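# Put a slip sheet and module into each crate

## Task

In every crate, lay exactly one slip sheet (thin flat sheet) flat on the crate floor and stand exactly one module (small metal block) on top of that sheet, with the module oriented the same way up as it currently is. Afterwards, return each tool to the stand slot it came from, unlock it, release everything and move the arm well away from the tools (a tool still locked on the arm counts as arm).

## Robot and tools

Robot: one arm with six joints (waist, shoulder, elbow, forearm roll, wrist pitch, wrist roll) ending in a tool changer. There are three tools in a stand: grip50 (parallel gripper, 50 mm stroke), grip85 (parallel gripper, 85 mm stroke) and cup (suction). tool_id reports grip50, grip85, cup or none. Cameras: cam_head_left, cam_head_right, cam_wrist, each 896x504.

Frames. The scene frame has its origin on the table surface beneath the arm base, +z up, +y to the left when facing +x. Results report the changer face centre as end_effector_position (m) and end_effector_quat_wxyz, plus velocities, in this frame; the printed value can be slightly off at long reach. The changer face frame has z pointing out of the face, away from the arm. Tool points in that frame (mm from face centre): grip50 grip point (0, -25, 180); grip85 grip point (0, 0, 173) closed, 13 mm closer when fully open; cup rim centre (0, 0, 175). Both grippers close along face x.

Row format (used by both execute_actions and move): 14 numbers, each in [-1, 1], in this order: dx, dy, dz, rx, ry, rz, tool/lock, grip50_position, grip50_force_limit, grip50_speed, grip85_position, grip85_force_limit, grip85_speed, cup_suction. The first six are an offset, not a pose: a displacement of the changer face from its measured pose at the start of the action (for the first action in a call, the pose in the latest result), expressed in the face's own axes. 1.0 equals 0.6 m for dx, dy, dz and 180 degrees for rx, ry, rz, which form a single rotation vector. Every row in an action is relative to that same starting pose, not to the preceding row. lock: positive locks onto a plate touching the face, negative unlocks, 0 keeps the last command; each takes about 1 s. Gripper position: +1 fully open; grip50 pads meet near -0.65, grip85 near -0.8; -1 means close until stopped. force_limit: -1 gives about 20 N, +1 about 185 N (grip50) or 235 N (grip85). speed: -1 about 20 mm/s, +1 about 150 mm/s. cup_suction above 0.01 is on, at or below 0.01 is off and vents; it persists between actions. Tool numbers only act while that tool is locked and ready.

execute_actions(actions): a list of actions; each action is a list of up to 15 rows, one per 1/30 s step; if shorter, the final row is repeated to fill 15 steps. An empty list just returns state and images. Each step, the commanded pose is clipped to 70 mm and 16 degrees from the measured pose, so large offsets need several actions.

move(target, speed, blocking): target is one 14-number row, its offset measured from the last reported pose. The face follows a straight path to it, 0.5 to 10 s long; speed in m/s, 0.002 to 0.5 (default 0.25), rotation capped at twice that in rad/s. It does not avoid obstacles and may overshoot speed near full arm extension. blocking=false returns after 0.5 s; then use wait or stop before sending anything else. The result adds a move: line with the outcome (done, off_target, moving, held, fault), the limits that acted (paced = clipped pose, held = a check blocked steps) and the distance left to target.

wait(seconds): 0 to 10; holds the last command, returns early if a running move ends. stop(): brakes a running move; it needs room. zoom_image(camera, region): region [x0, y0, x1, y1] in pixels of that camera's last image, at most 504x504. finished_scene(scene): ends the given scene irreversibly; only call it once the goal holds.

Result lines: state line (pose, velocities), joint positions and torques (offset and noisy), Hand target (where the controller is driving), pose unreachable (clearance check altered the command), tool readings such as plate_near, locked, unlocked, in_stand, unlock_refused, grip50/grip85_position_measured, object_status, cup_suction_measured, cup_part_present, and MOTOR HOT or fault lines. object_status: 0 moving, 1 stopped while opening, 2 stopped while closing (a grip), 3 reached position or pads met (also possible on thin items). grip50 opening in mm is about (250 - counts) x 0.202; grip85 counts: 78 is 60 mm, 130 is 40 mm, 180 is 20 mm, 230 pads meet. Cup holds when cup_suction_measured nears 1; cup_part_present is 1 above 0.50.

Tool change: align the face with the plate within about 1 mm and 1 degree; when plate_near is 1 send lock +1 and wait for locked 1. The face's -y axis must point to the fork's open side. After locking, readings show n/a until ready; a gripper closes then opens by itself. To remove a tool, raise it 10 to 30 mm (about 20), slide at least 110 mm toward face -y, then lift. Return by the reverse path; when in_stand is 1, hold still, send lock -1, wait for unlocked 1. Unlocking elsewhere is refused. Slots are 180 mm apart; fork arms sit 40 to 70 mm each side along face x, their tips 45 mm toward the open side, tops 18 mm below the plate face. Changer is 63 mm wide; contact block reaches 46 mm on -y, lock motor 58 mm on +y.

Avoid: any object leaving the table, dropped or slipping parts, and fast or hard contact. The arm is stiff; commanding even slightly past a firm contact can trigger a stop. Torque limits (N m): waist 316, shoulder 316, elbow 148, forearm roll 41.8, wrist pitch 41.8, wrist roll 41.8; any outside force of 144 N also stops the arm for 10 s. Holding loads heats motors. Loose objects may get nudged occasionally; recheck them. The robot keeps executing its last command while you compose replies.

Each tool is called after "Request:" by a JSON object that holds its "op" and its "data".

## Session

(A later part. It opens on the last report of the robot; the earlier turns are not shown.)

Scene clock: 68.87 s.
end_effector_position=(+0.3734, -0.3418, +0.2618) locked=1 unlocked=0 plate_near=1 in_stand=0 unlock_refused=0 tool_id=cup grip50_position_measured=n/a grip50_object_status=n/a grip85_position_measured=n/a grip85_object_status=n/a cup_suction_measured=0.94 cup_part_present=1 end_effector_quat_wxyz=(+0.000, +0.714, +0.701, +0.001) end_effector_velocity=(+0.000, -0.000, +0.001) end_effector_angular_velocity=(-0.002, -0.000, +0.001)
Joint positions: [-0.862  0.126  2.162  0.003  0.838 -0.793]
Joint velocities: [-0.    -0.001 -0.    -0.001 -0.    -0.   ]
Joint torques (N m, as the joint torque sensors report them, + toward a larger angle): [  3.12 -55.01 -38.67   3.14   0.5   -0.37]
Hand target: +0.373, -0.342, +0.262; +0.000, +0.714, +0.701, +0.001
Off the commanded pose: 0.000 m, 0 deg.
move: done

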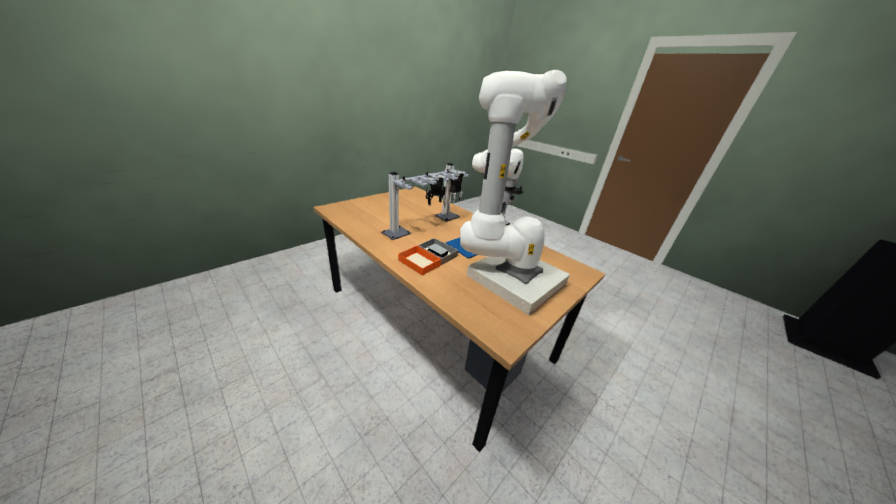

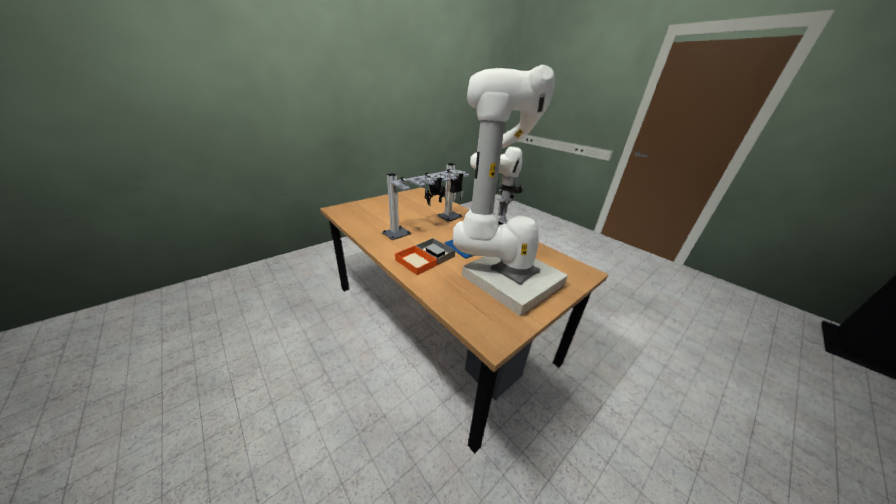

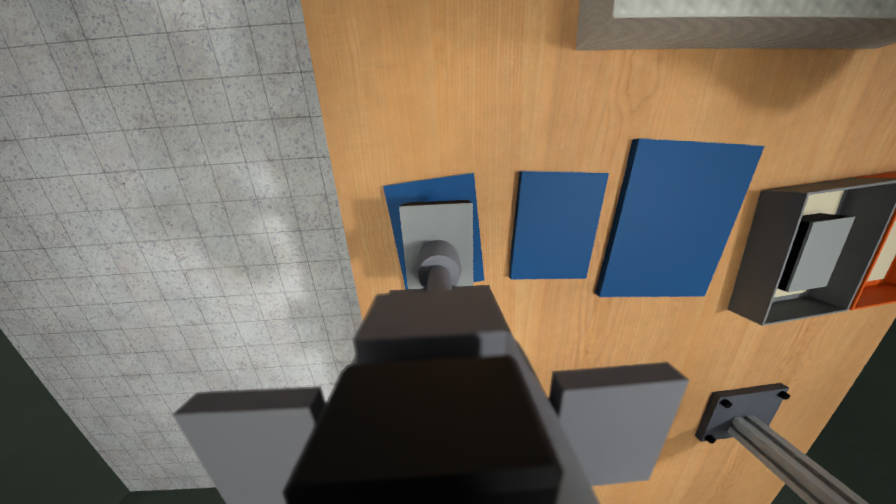

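Request:
{"op": "move", "data": {"target": [1.0,0.0495,0,0,0,-0.028,0,1,0,0,1,0,0,1], "speed": 0.3}}

Scene clock: 71.60 s.
end_effector_position=(+0.4135, +0.2570, +0.2619) locked=1 unlocked=0 plate_near=1 in_stand=0 unlock_refused=0 tool_id=cup grip50_position_measured=n/a grip50_object_status=n/a grip85_position_measured=n/a grip85_object_status=n/a cup_suction_measured=0.94 cup_part_present=1 end_effector_quat_wxyz=(+0.001, +0.682, +0.731, +0.000) end_effector_velocity=(+0.000, +0.001, -0.000) end_effector_angular_velocity=(+0.001, +0.000, -0.000)
Joint positions: [ 0.445  0.113  2.193 -0.021  0.832  0.442]
Joint velocities: [ 0.001  0.001 -0.     0.001 -0.001 -0.   ]
Joint torques (N m, as the joint torque sensors report them, + toward a larger angle): [  4.45 -53.22 -38.92   2.92   0.36  -0.35]
Hand target: +0.414, +0.257, +0.262; +0.001, +0.682, +0.731, +0.000
Off the commanded pose: 0.001 m, 0 deg.
move: done

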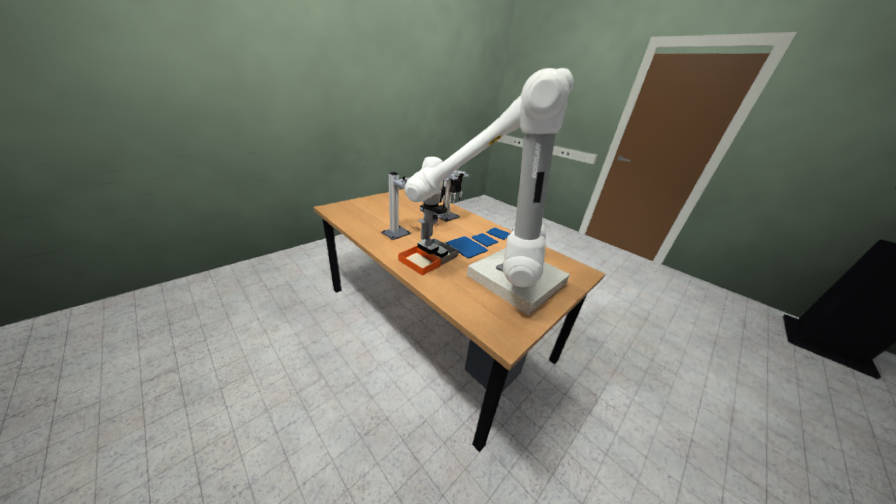

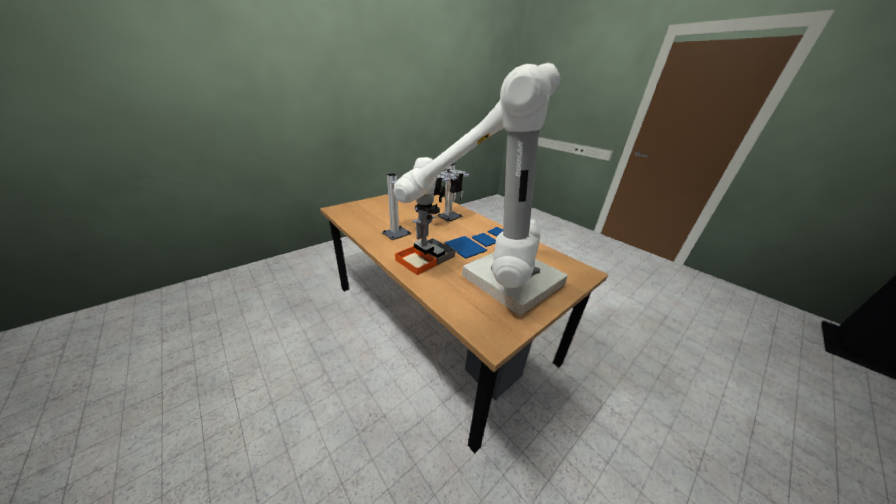

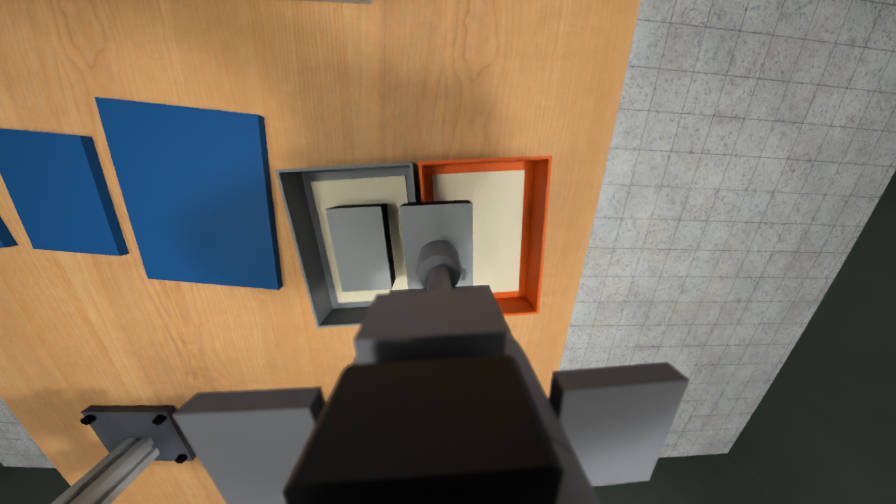

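Request:
{"op": "move", "data": {"target": [0.0863,0.0088,0.05,0,0,0,0,1,0,0,1,0,0,1], "speed": 0.12}}

Scene clock: 72.57 s.
end_effector_position=(+0.4152, +0.3090, +0.2319) locked=1 unlocked=0 plate_near=1 in_stand=0 unlock_refused=0 tool_id=cup grip50_position_measured=n/a grip50_object_status=n/a grip85_position_measured=n/a grip85_object_status=n/a cup_suction_measured=0.94 cup_part_present=1 end_effector_quat_wxyz=(+0.001, +0.682, +0.731, +0.000) end_effector_velocity=(+0.001, +0.000, +0.000) end_effector_angular_velocity=(+0.000, -0.001, +0.001)
Joint positions: [ 0.531  0.199  2.162 -0.023  0.778  0.53 ]
Joint velocities: [ 0.     0.001 -0.001 -0.    -0.    -0.001]
Joint torques (N m, as the joint torque sensors report them, + toward a larger angle): [  5.11 -61.61 -36.1    2.5    0.35  -0.39]
Hand target: +0.415, +0.309, +0.232; +0.001, +0.682, +0.731, +0.000
Off the commanded pose: 0.000 m, 0 deg.
move: done

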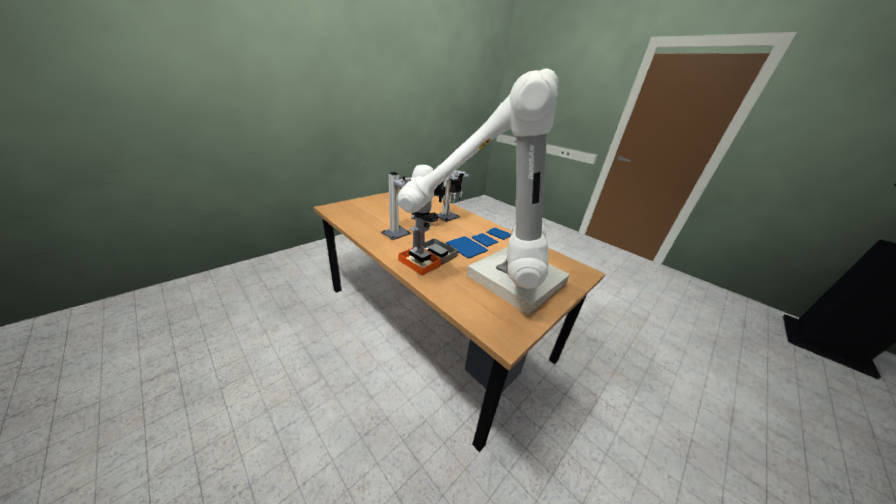

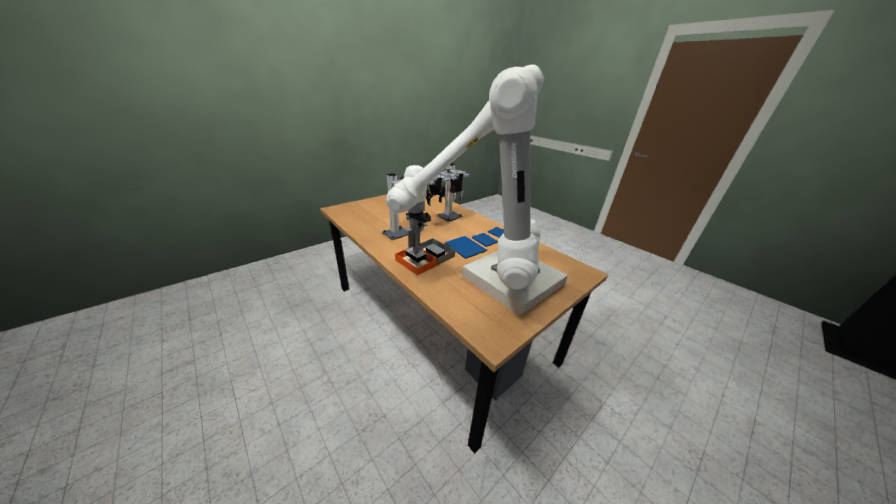

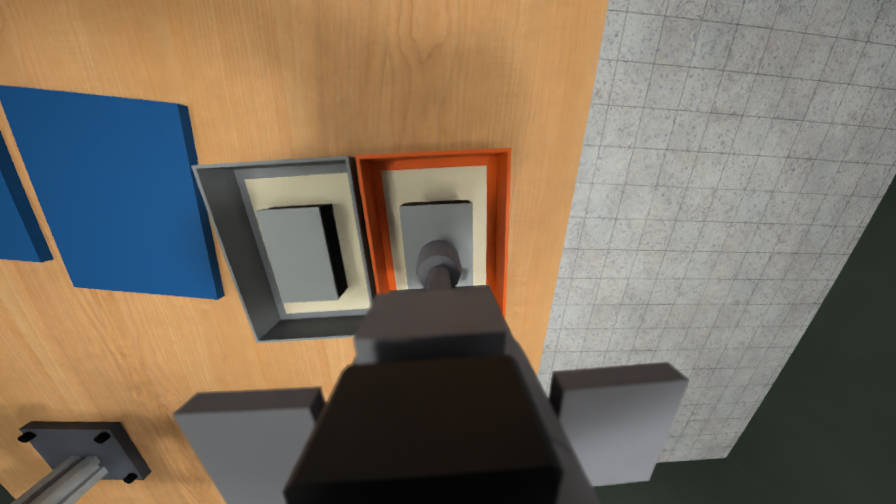

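Request:
{"op": "move", "data": {"target": [0,0,0.0533,0,0,0,0,1,0,0,1,0,0,1], "speed": 0.06}}

Request:
{"op": "execute_actions", "data": {"actions": [[[0,0,0,0,0,0,0,1,0,0,1,0,0,0],[0,0,0,0,0,0,0,1,0,0,1,0,0,0],[0,0,0,0,0,0,0,1,0,0,1,0,0,0],[0,0,0,0,0,0,0,1,0,0,1,0,0,0],[0,0,0,0,0,0,0,1,0,0,1,0,0,0],[0,0,0,0,0,0,0,1,0,0,1,0,0,0],[0,0,0,0,0,0,0,1,0,0,1,0,0,0],[0,0,0,0,0,0,0,1,0,0,1,0,0,0],[0,0,0,0,0,0,0,1,0,0,1,0,0,0],[0,0,-0.001,0,0,0,0,1,0,0,1,0,0,0],[0,0,-0.003,0,0,0,0,1,0,0,1,0,0,0],[0,0,-0.006,0,0,0,0,1,0,0,1,0,0,0],[0,0,-0.009,0,0,0,0,1,0,0,1,0,0,0],[0,0,-0.011,0,0,0,0,1,0,0,1,0,0,0],[0,0,-0.012,0,0,0,0,1,0,0,1,0,0,0]]]}}

Scene clock: 73.50 s.
end_effector_position=(+0.4152, +0.3089, +0.2000) locked=1 unlocked=0 plate_near=1 in_stand=0 unlock_refused=0 tool_id=cup grip50_position_measured=n/a grip50_object_status=n/a grip85_position_measured=n/a grip85_object_status=n/a cup_suction_measured=0.94 cup_part_present=1 end_effector_quat_wxyz=(+0.001, +0.682, +0.731, +0.000) end_effector_velocity=(-0.000, +0.000, +0.000) end_effector_angular_velocity=(+0.002, -0.001, -0.001)
Joint positions: [ 0.53   0.245  2.184 -0.024  0.711  0.532]
Joint velocities: [-0.    -0.001  0.001  0.001 -0.002 -0.   ]
Joint torques (N m, as the joint torque sensors report them, + toward a larger angle): [  3.86 -64.09 -33.08   2.48   0.53  -0.49]
Hand target: +0.415, +0.309, +0.200; +0.001, +0.682, +0.731, +0.000
Off the commanded pose: 0.000 m, 0 deg.
move: done

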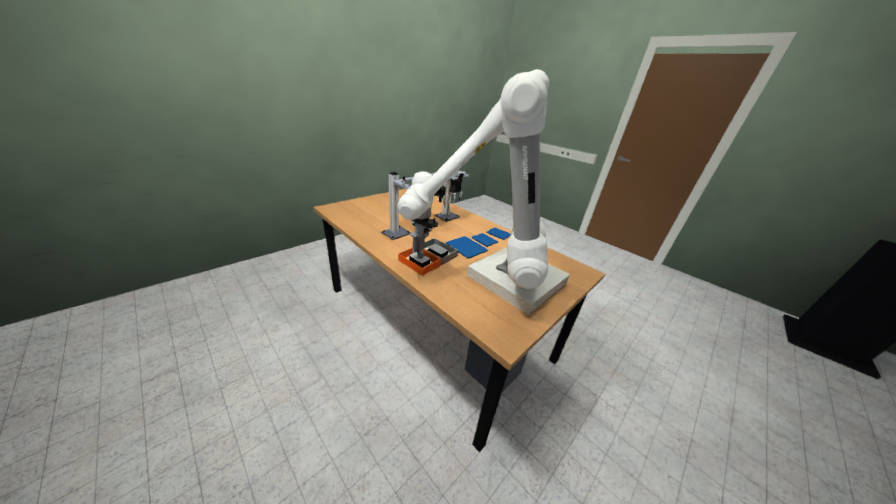

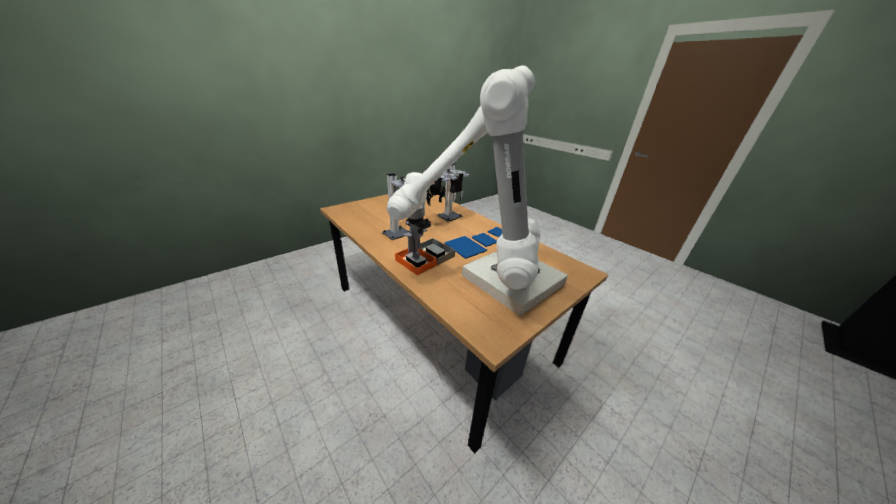

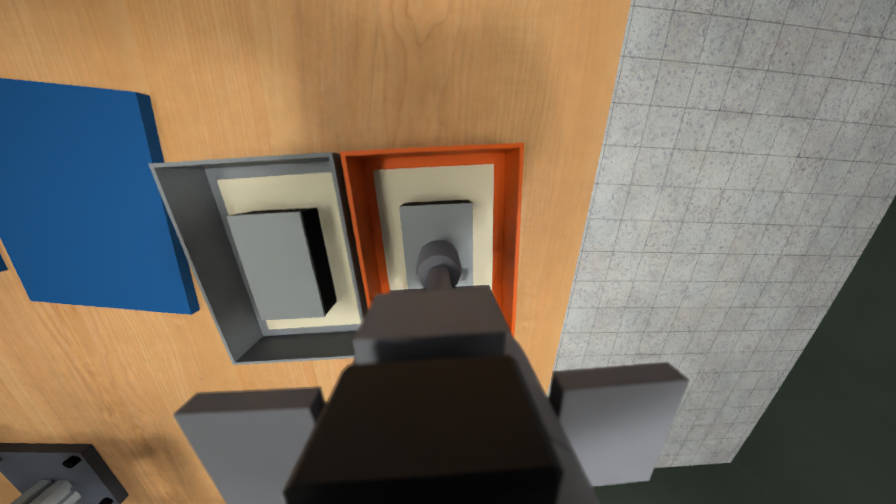

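Scene clock: 74.00 s.
end_effector_position=(+0.4152, +0.3088, +0.2053) locked=1 unlocked=0 plate_near=1 in_stand=0 unlock_refused=0 tool_id=cup grip50_position_measured=n/a grip50_object_status=n/a grip85_position_measured=n/a grip85_object_status=n/a cup_suction_measured=0.00 cup_part_present=0 end_effector_quat_wxyz=(+0.001, +0.682, +0.731, -0.000) end_effector_velocity=(+0.002, +0.001, +0.040) end_effector_angular_velocity=(+0.002, -0.007, +0.001)
Joint positions: [ 0.53   0.237  2.18  -0.024  0.722  0.532]
Joint velocities: [ 0.002 -0.058 -0.028 -0.001  0.079  0.   ]
Joint torques (N m, as the joint torque sensors report them, + toward a larger angle): [  4.44 -54.64 -28.23   2.58   1.25  -0.3 ]
Hand target: +0.415, +0.309, +0.207; +0.001, +0.682, +0.731, +0.000
Off the commanded pose: 0.002 m, 0 deg.

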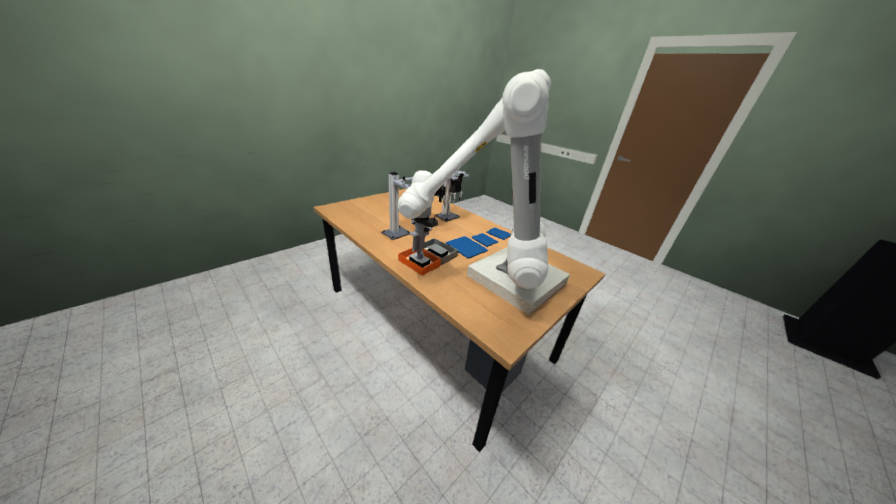

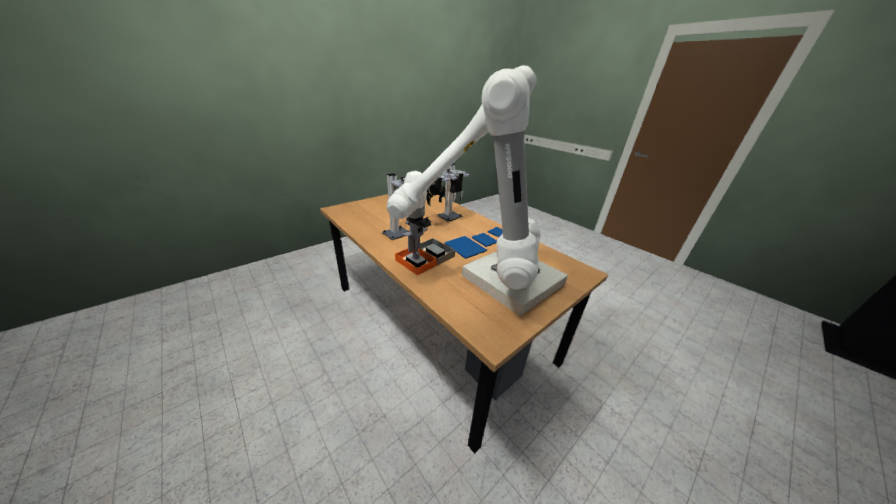

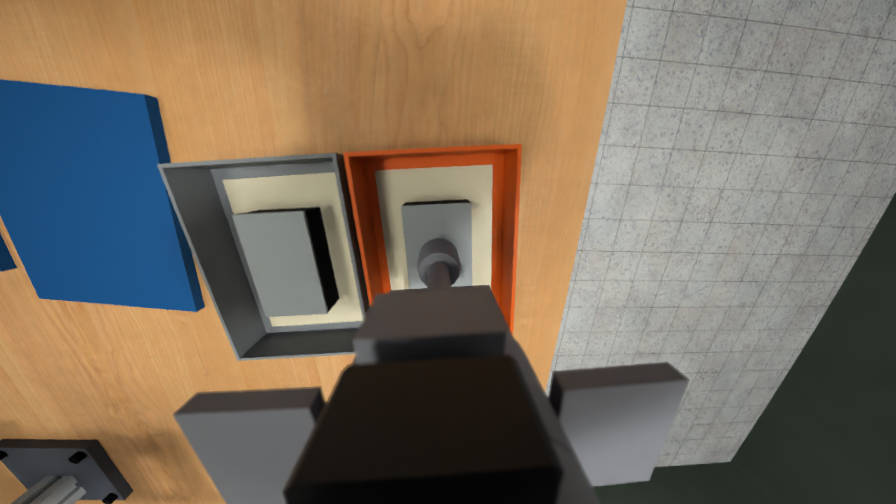

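Request:
{"op": "execute_actions", "data": {"actions": [[[0,0,-0.004,0,0,0,0,1,0,0,1,0,0,0],[0,0,-0.0055,0,0,0,0,1,0,0,1,0,0,0],[0,0,-0.008,0,0,0,0,1,0,0,1,0,0,0],[0,0,-0.011,0,0,0,0,1,0,0,1,0,0,0],[0,0,-0.015,0,0,0,0,1,0,0,1,0,0,0],[0,0,-0.02,0,0,0,0,1,0,0,1,0,0,0],[0,0,-0.025,0,0,0,0,1,0,0,1,0,0,0],[0,0,-0.03,0,0,0,0,1,0,0,1,0,0,0],[0,0,-0.035,0,0,0,0,1,0,0,1,0,0,0],[0,0,-0.04,0,0,0,0,1,0,0,1,0,0,0],[0,0,-0.044,0,0,0,0,1,0,0,1,0,0,0],[0,0,-0.047,0,0,0,0,1,0,0,1,0,0,0],[0,0,-0.049,0,0,0,0,1,0,0,1,0,0,0],[0,0,-0.05,0,0,0,0,1,0,0,1,0,0,0],[0,0,-0.05,0,0,0,0,1,0,0,1,0,0,0]]]}}

Scene clock: 74.80 s.
end_effector_position=(+0.4152, +0.3088, +0.2346) locked=1 unlocked=0 plate_near=1 in_stand=0 unlock_refused=0 tool_id=cup grip50_position_measured=n/a grip50_object_status=n/a grip85_position_measured=n/a grip85_object_status=n/a cup_suction_measured=0.00 cup_part_present=0 end_effector_quat_wxyz=(+0.001, +0.682, +0.731, +0.000) end_effector_velocity=(-0.000, -0.000, +0.021) end_effector_angular_velocity=(-0.002, +0.002, +0.000)
Joint positions: [ 0.531  0.195  2.16  -0.023  0.784  0.53 ]
Joint velocities: [ 0.    -0.028 -0.016  0.001  0.047 -0.001]
Joint torques (N m, as the joint torque sensors report them, + toward a larger angle): [  3.82 -52.94 -33.42   2.54   0.54  -0.41]
Hand target: +0.415, +0.309, +0.235; +0.001, +0.682, +0.731, -0.000
Off the commanded pose: 0.001 m, 0 deg.

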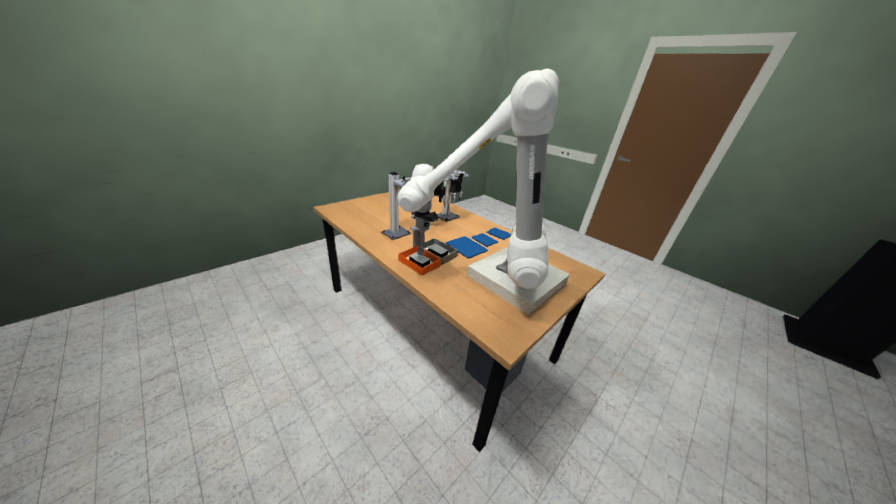

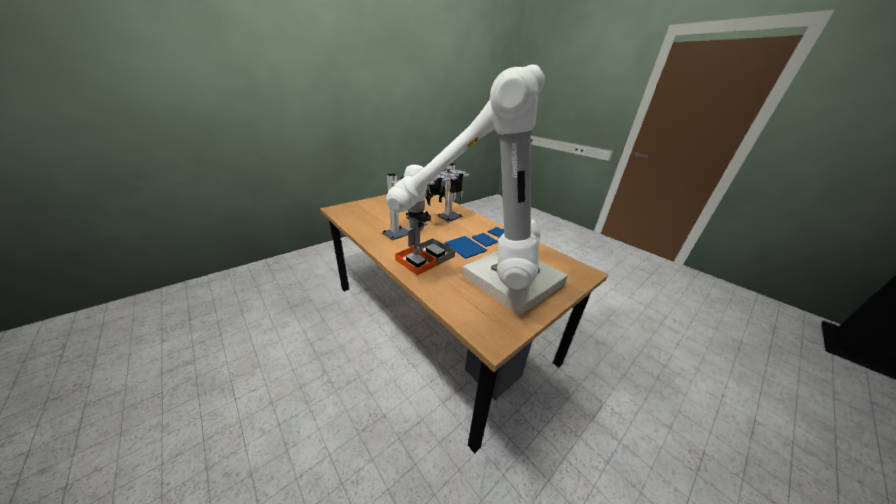

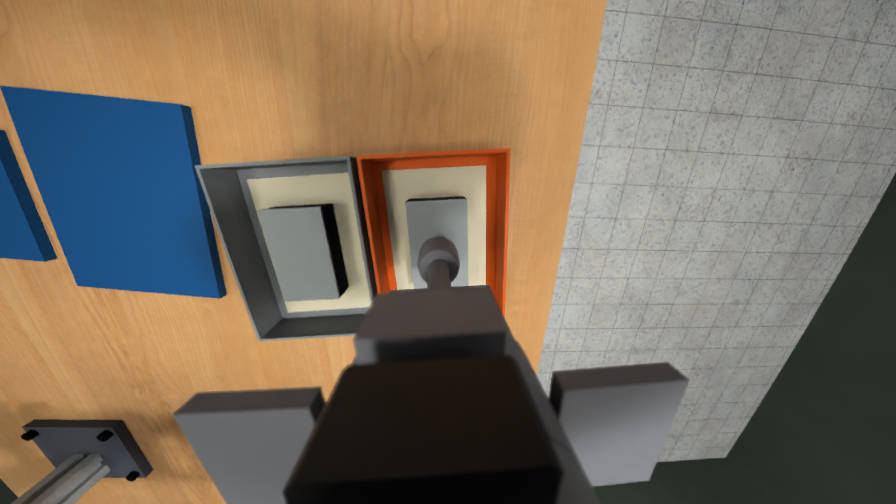

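Request:
{"op": "move", "data": {"target": [-0.2586,0.2098,-0.242,0,0,0.0194,0,1,0,0,1,0,0,0], "speed": 0.3}}

Scene clock: 76.13 s.
end_effector_position=(+0.5513, +0.1632, +0.3802) locked=1 unlocked=0 plate_near=1 in_stand=0 unlock_refused=0 tool_id=cup grip50_position_measured=n/a grip50_object_status=n/a grip85_position_measured=n/a grip85_object_status=n/a cup_suction_measured=0.00 cup_part_present=0 end_effector_quat_wxyz=(+0.000, +0.704, +0.710, +0.000) end_effector_velocity=(+0.001, -0.000, +0.001) end_effector_angular_velocity=(+0.001, -0.001, -0.001)
Joint positions: [ 0.187  0.117  1.925 -0.015  1.092  0.238]
Joint velocities: [-0.001  0.001 -0.002  0.     0.    -0.   ]
Joint torques (N m, as the joint torque sensors report them, + toward a larger angle): [  3.91 -61.15 -45.65   3.52   0.43  -0.53]
Hand target: +0.551, +0.163, +0.380; +0.000, +0.704, +0.710, +0.000
Off the commanded pose: 0.000 m, 0 deg.
move: done

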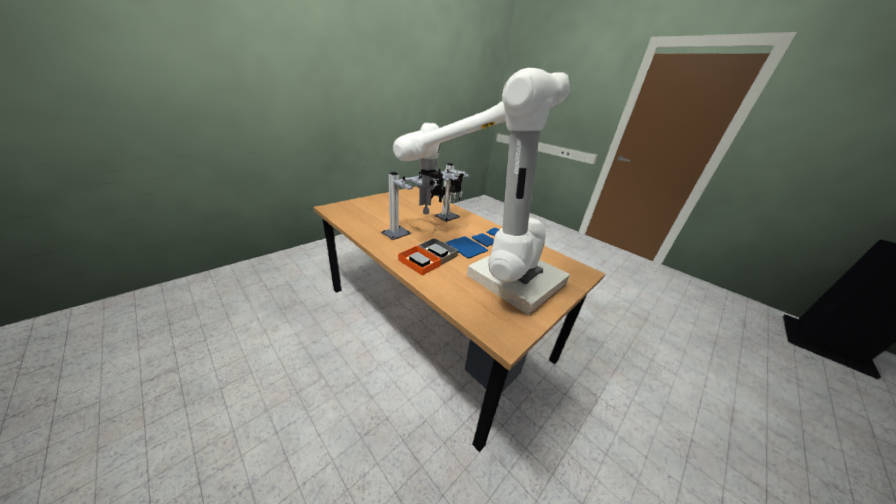

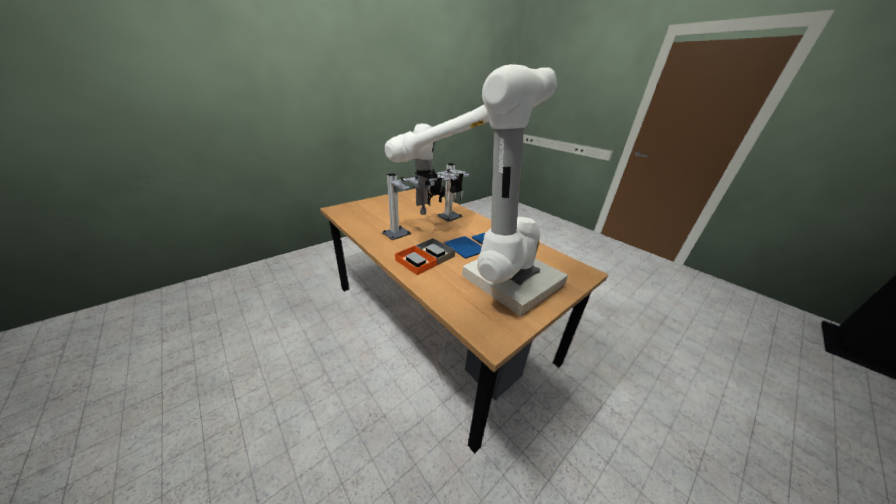

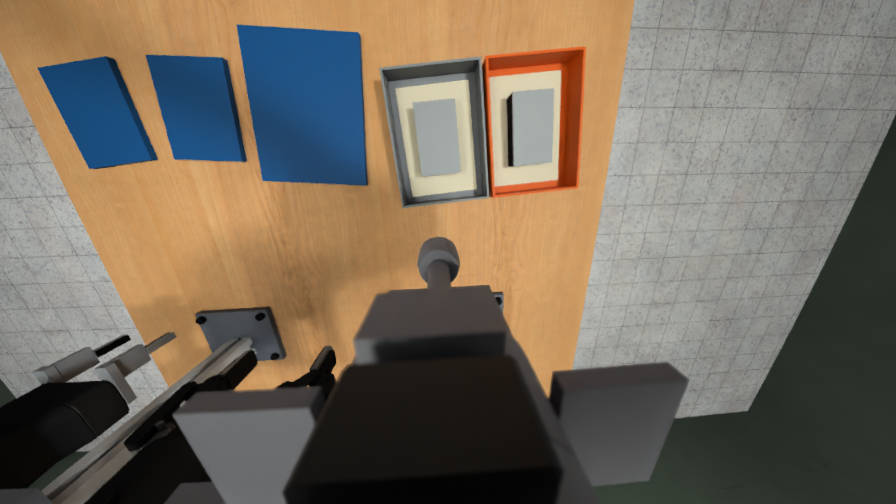

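Request:
{"op": "move", "data": {"target": [-0.0009,0.2005,0.0005,0,0,0,0,1,0,0,1,0,0,0], "speed": 0.15}}

Scene clock: 77.30 s.
end_effector_position=(+0.6716, +0.1638, +0.3801) locked=1 unlocked=0 plate_near=1 in_stand=0 unlock_refused=0 tool_id=cup grip50_position_measured=n/a grip50_object_status=n/a grip85_position_measured=n/a grip85_object_status=n/a cup_suction_measured=0.00 cup_part_present=0 end_effector_quat_wxyz=(+0.000, +0.704, +0.710, +0.000) end_effector_velocity=(+0.001, -0.000, +0.001) end_effector_angular_velocity=(+0.000, -0.003, -0.000)
Joint positions: [ 0.147  0.291  1.706 -0.014  1.136  0.196]
Joint velocities: [-0.    -0.    -0.001 -0.    -0.002  0.   ]
Joint torques (N m, as the joint torque sensors report them, + toward a larger angle): [  5.53 -81.22 -45.94   3.58   0.33  -0.23]
Hand target: +0.672, +0.164, +0.380; +0.000, +0.704, +0.710, +0.000
Off the commanded pose: 0.000 m, 0 deg.
move: done

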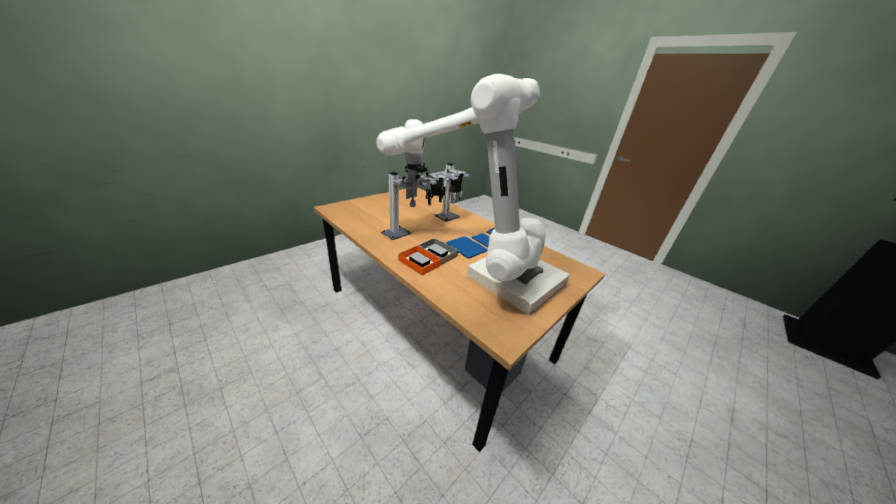

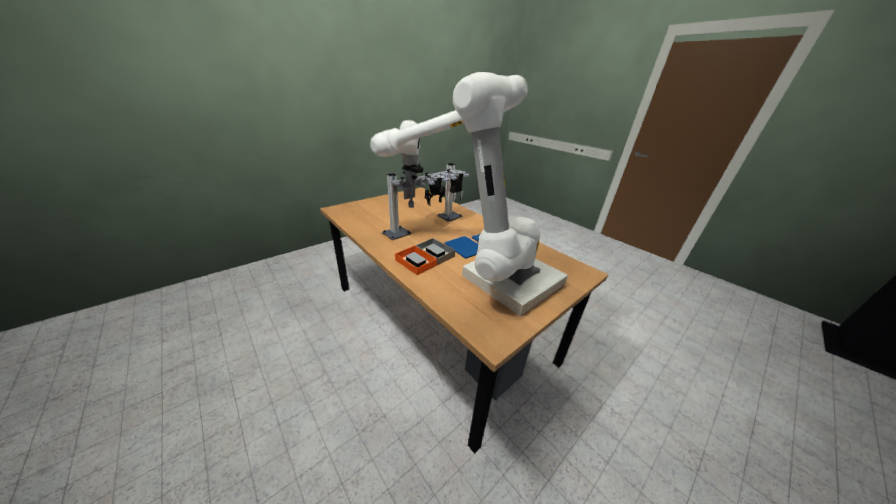

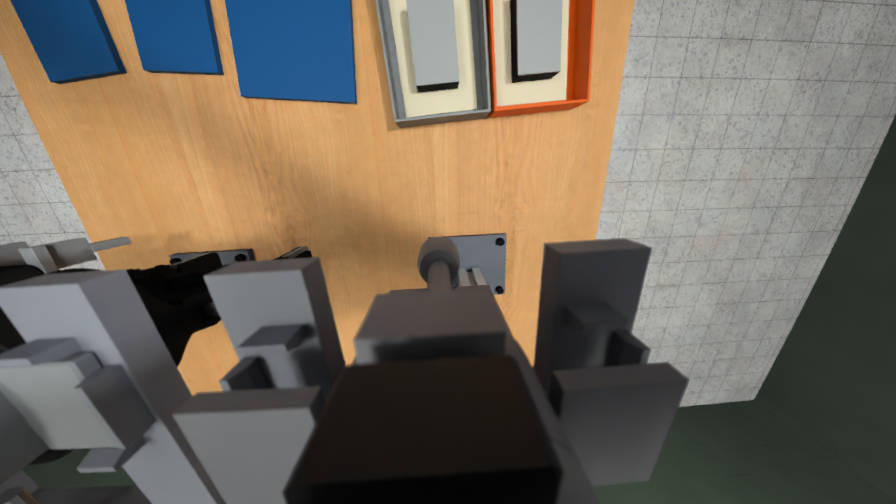

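Request:
{"op": "move", "data": {"target": [0,0,0.0333,0,0,0,0,1,0,0,1,0,0,0], "speed": 0.03}}

Scene clock: 78.27 s.
end_effector_position=(+0.6716, +0.1638, +0.3601) locked=1 unlocked=0 plate_near=1 in_stand=1 unlock_refused=0 tool_id=cup grip50_position_measured=n/a grip50_object_status=n/a grip85_position_measured=n/a grip85_object_status=n/a cup_suction_measured=0.00 cup_part_present=0 end_effector_quat_wxyz=(+0.000, +0.704, +0.710, +0.000) end_effector_velocity=(+0.001, -0.000, -0.000) end_effector_angular_velocity=(-0.002, -0.002, +0.001)
Joint positions: [ 0.146  0.305  1.726 -0.015  1.102  0.196]
Joint velocities: [ 0.     0.    -0.    -0.002 -0.001  0.   ]
Joint torques (N m, as the joint torque sensors report them, + toward a larger angle): [  4.52 -83.53 -45.49   3.45   0.37  -0.2 ]
Hand target: +0.672, +0.164, +0.360; +0.000, +0.704, +0.710, +0.000
Off the commanded pose: 0.000 m, 0 deg.
move: done

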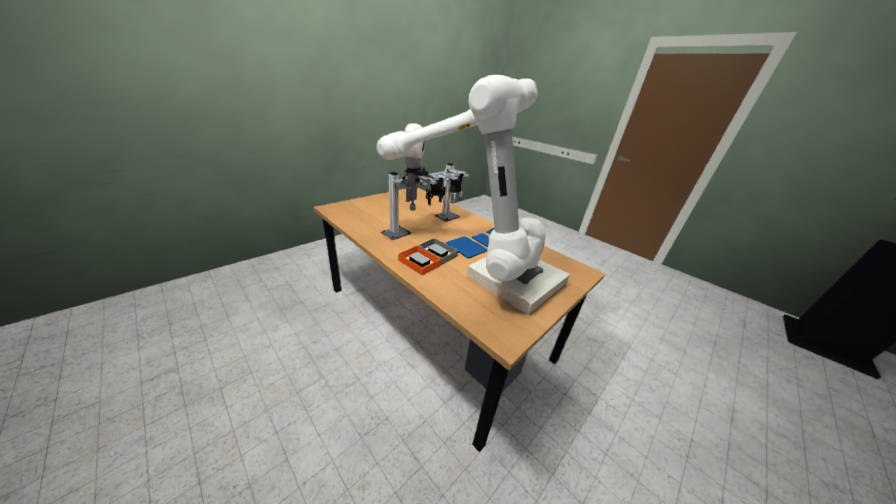

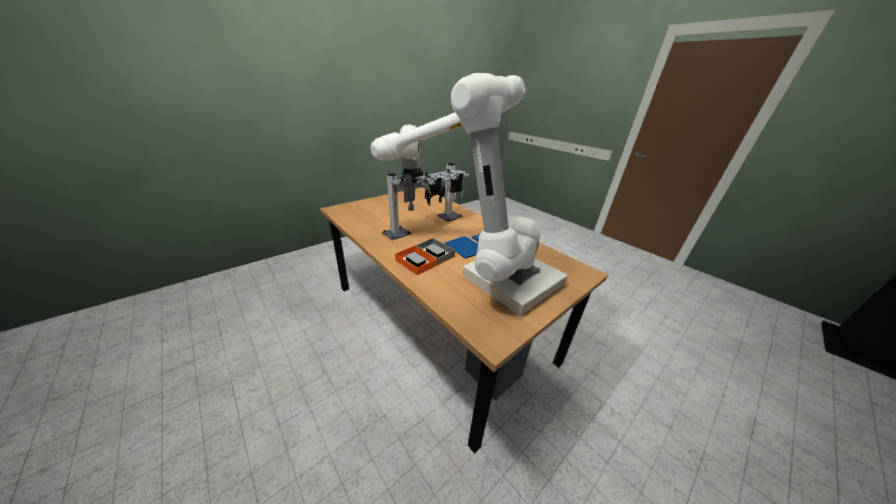

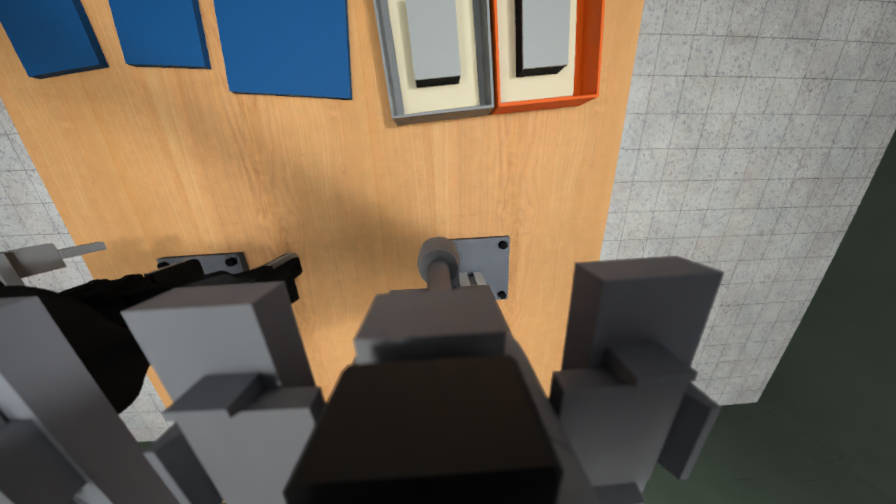

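Request:
{"op": "execute_actions", "data": {"actions": [[[0,0,0.0003,0,0,0,-1,1,0,0,1,0,0,0]]]}}

Request:
{"op": "wait", "data": {"seconds": 0.8}}

Scene clock: 78.83 s.
end_effector_position=(+0.6716, +0.1638, +0.3599) locked=0 unlocked=0 plate_near=1 in_stand=1 unlock_refused=0 tool_id=none grip50_position_measured=n/a grip50_object_status=n/a grip85_position_measured=n/a grip85_object_status=n/a cup_suction_measured=n/a cup_part_present=n/a end_effector_quat_wxyz=(+0.000, +0.704, +0.710, +0.000) end_effector_velocity=(-0.000, -0.000, +0.000) end_effector_angular_velocity=(-0.001, +0.002, -0.000)
Joint positions: [ 0.146  0.305  1.726 -0.015  1.102  0.196]
Joint velocities: [ 0.     0.    -0.001 -0.     0.003  0.   ]
Joint torques (N m, as the joint torque sensors report them, + toward a larger angle): [  4.3  -76.43 -41.42   3.5    0.28  -0.32]
Hand target: +0.672, +0.164, +0.360; +0.000, +0.704, +0.710, +0.000
Off the commanded pose: 0.000 m, 0 deg.

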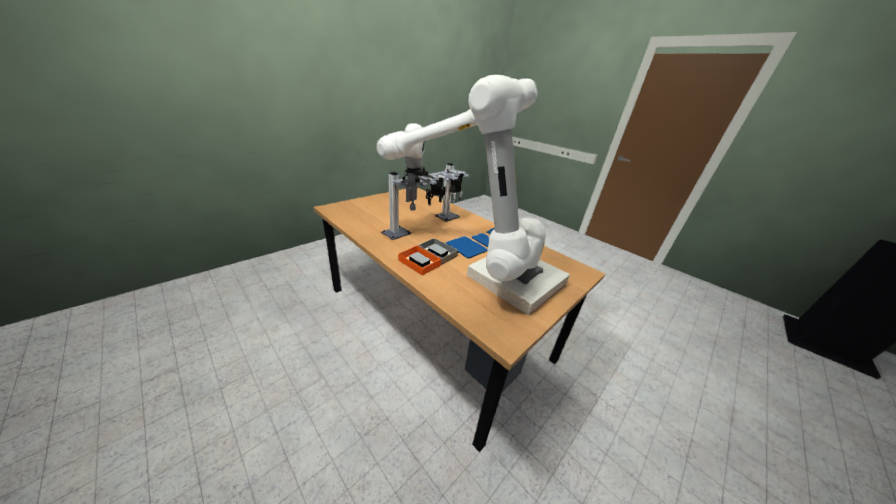

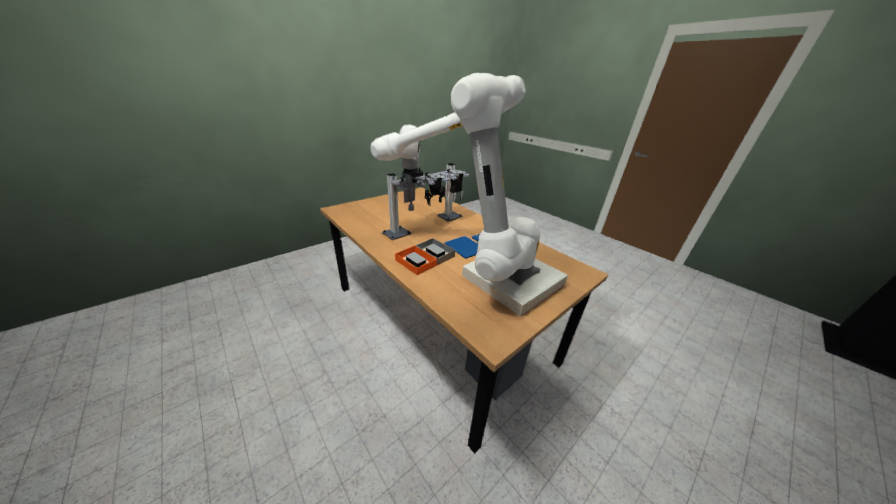

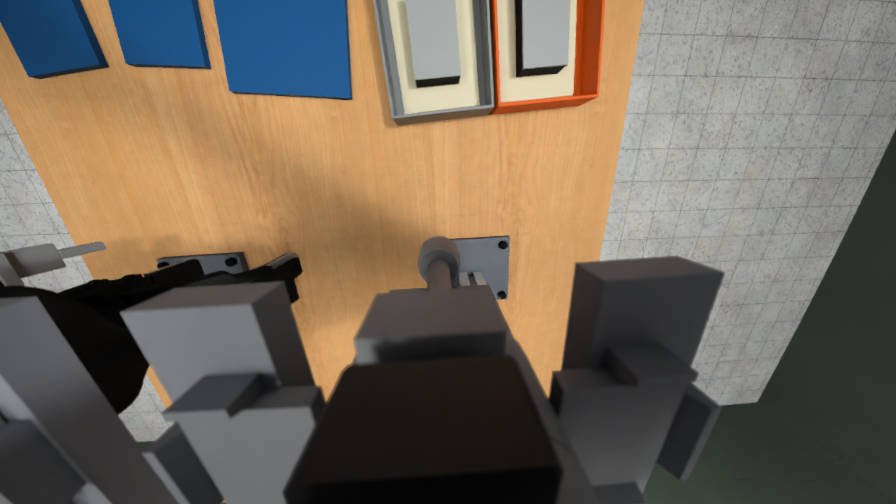

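Scene clock: 79.63 s.
end_effector_position=(+0.6716, +0.1638, +0.3599) locked=0 unlocked=1 plate_near=1 in_stand=1 unlock_refused=0 tool_id=none grip50_position_measured=n/a grip50_object_status=n/a grip85_position_measured=n/a grip85_object_status=n/a cup_suction_measured=n/a cup_part_present=n/a end_effector_quat_wxyz=(+0.000, +0.704, +0.710, +0.000) end_effector_velocity=(-0.001, +0.000, -0.001) end_effector_angular_velocity=(+0.001, +0.004, +0.000)
Joint positions: [ 0.146  0.305  1.726 -0.015  1.102  0.196]
Joint velocities: [ 0.     0.001  0.002  0.001  0.001 -0.001]
Joint torques (N m, as the joint torque sensors report them, + toward a larger angle): [  4.52 -77.09 -41.11   3.6    0.39  -0.26]
Hand target: +0.672, +0.164, +0.360; +0.000, +0.704, +0.710, +0.000
Off the commanded pose: 0.000 m, 0 deg.
wait: 0.80 s; at rest by 0.20 s

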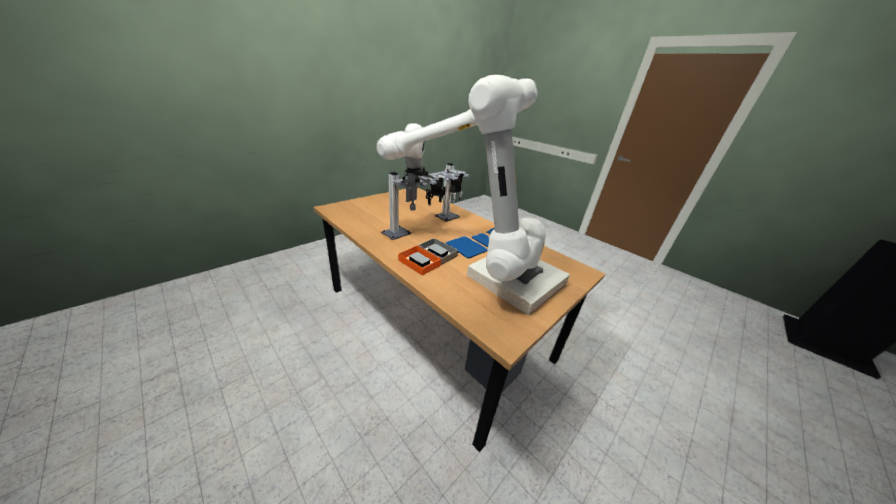

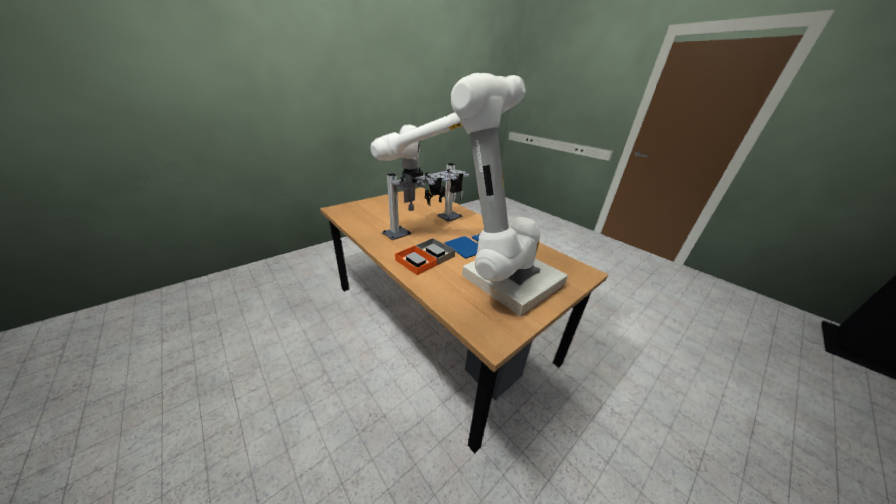

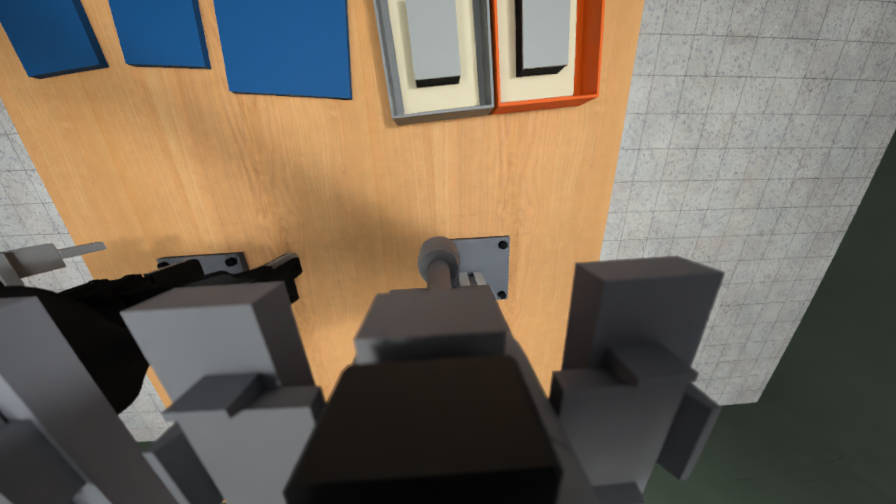

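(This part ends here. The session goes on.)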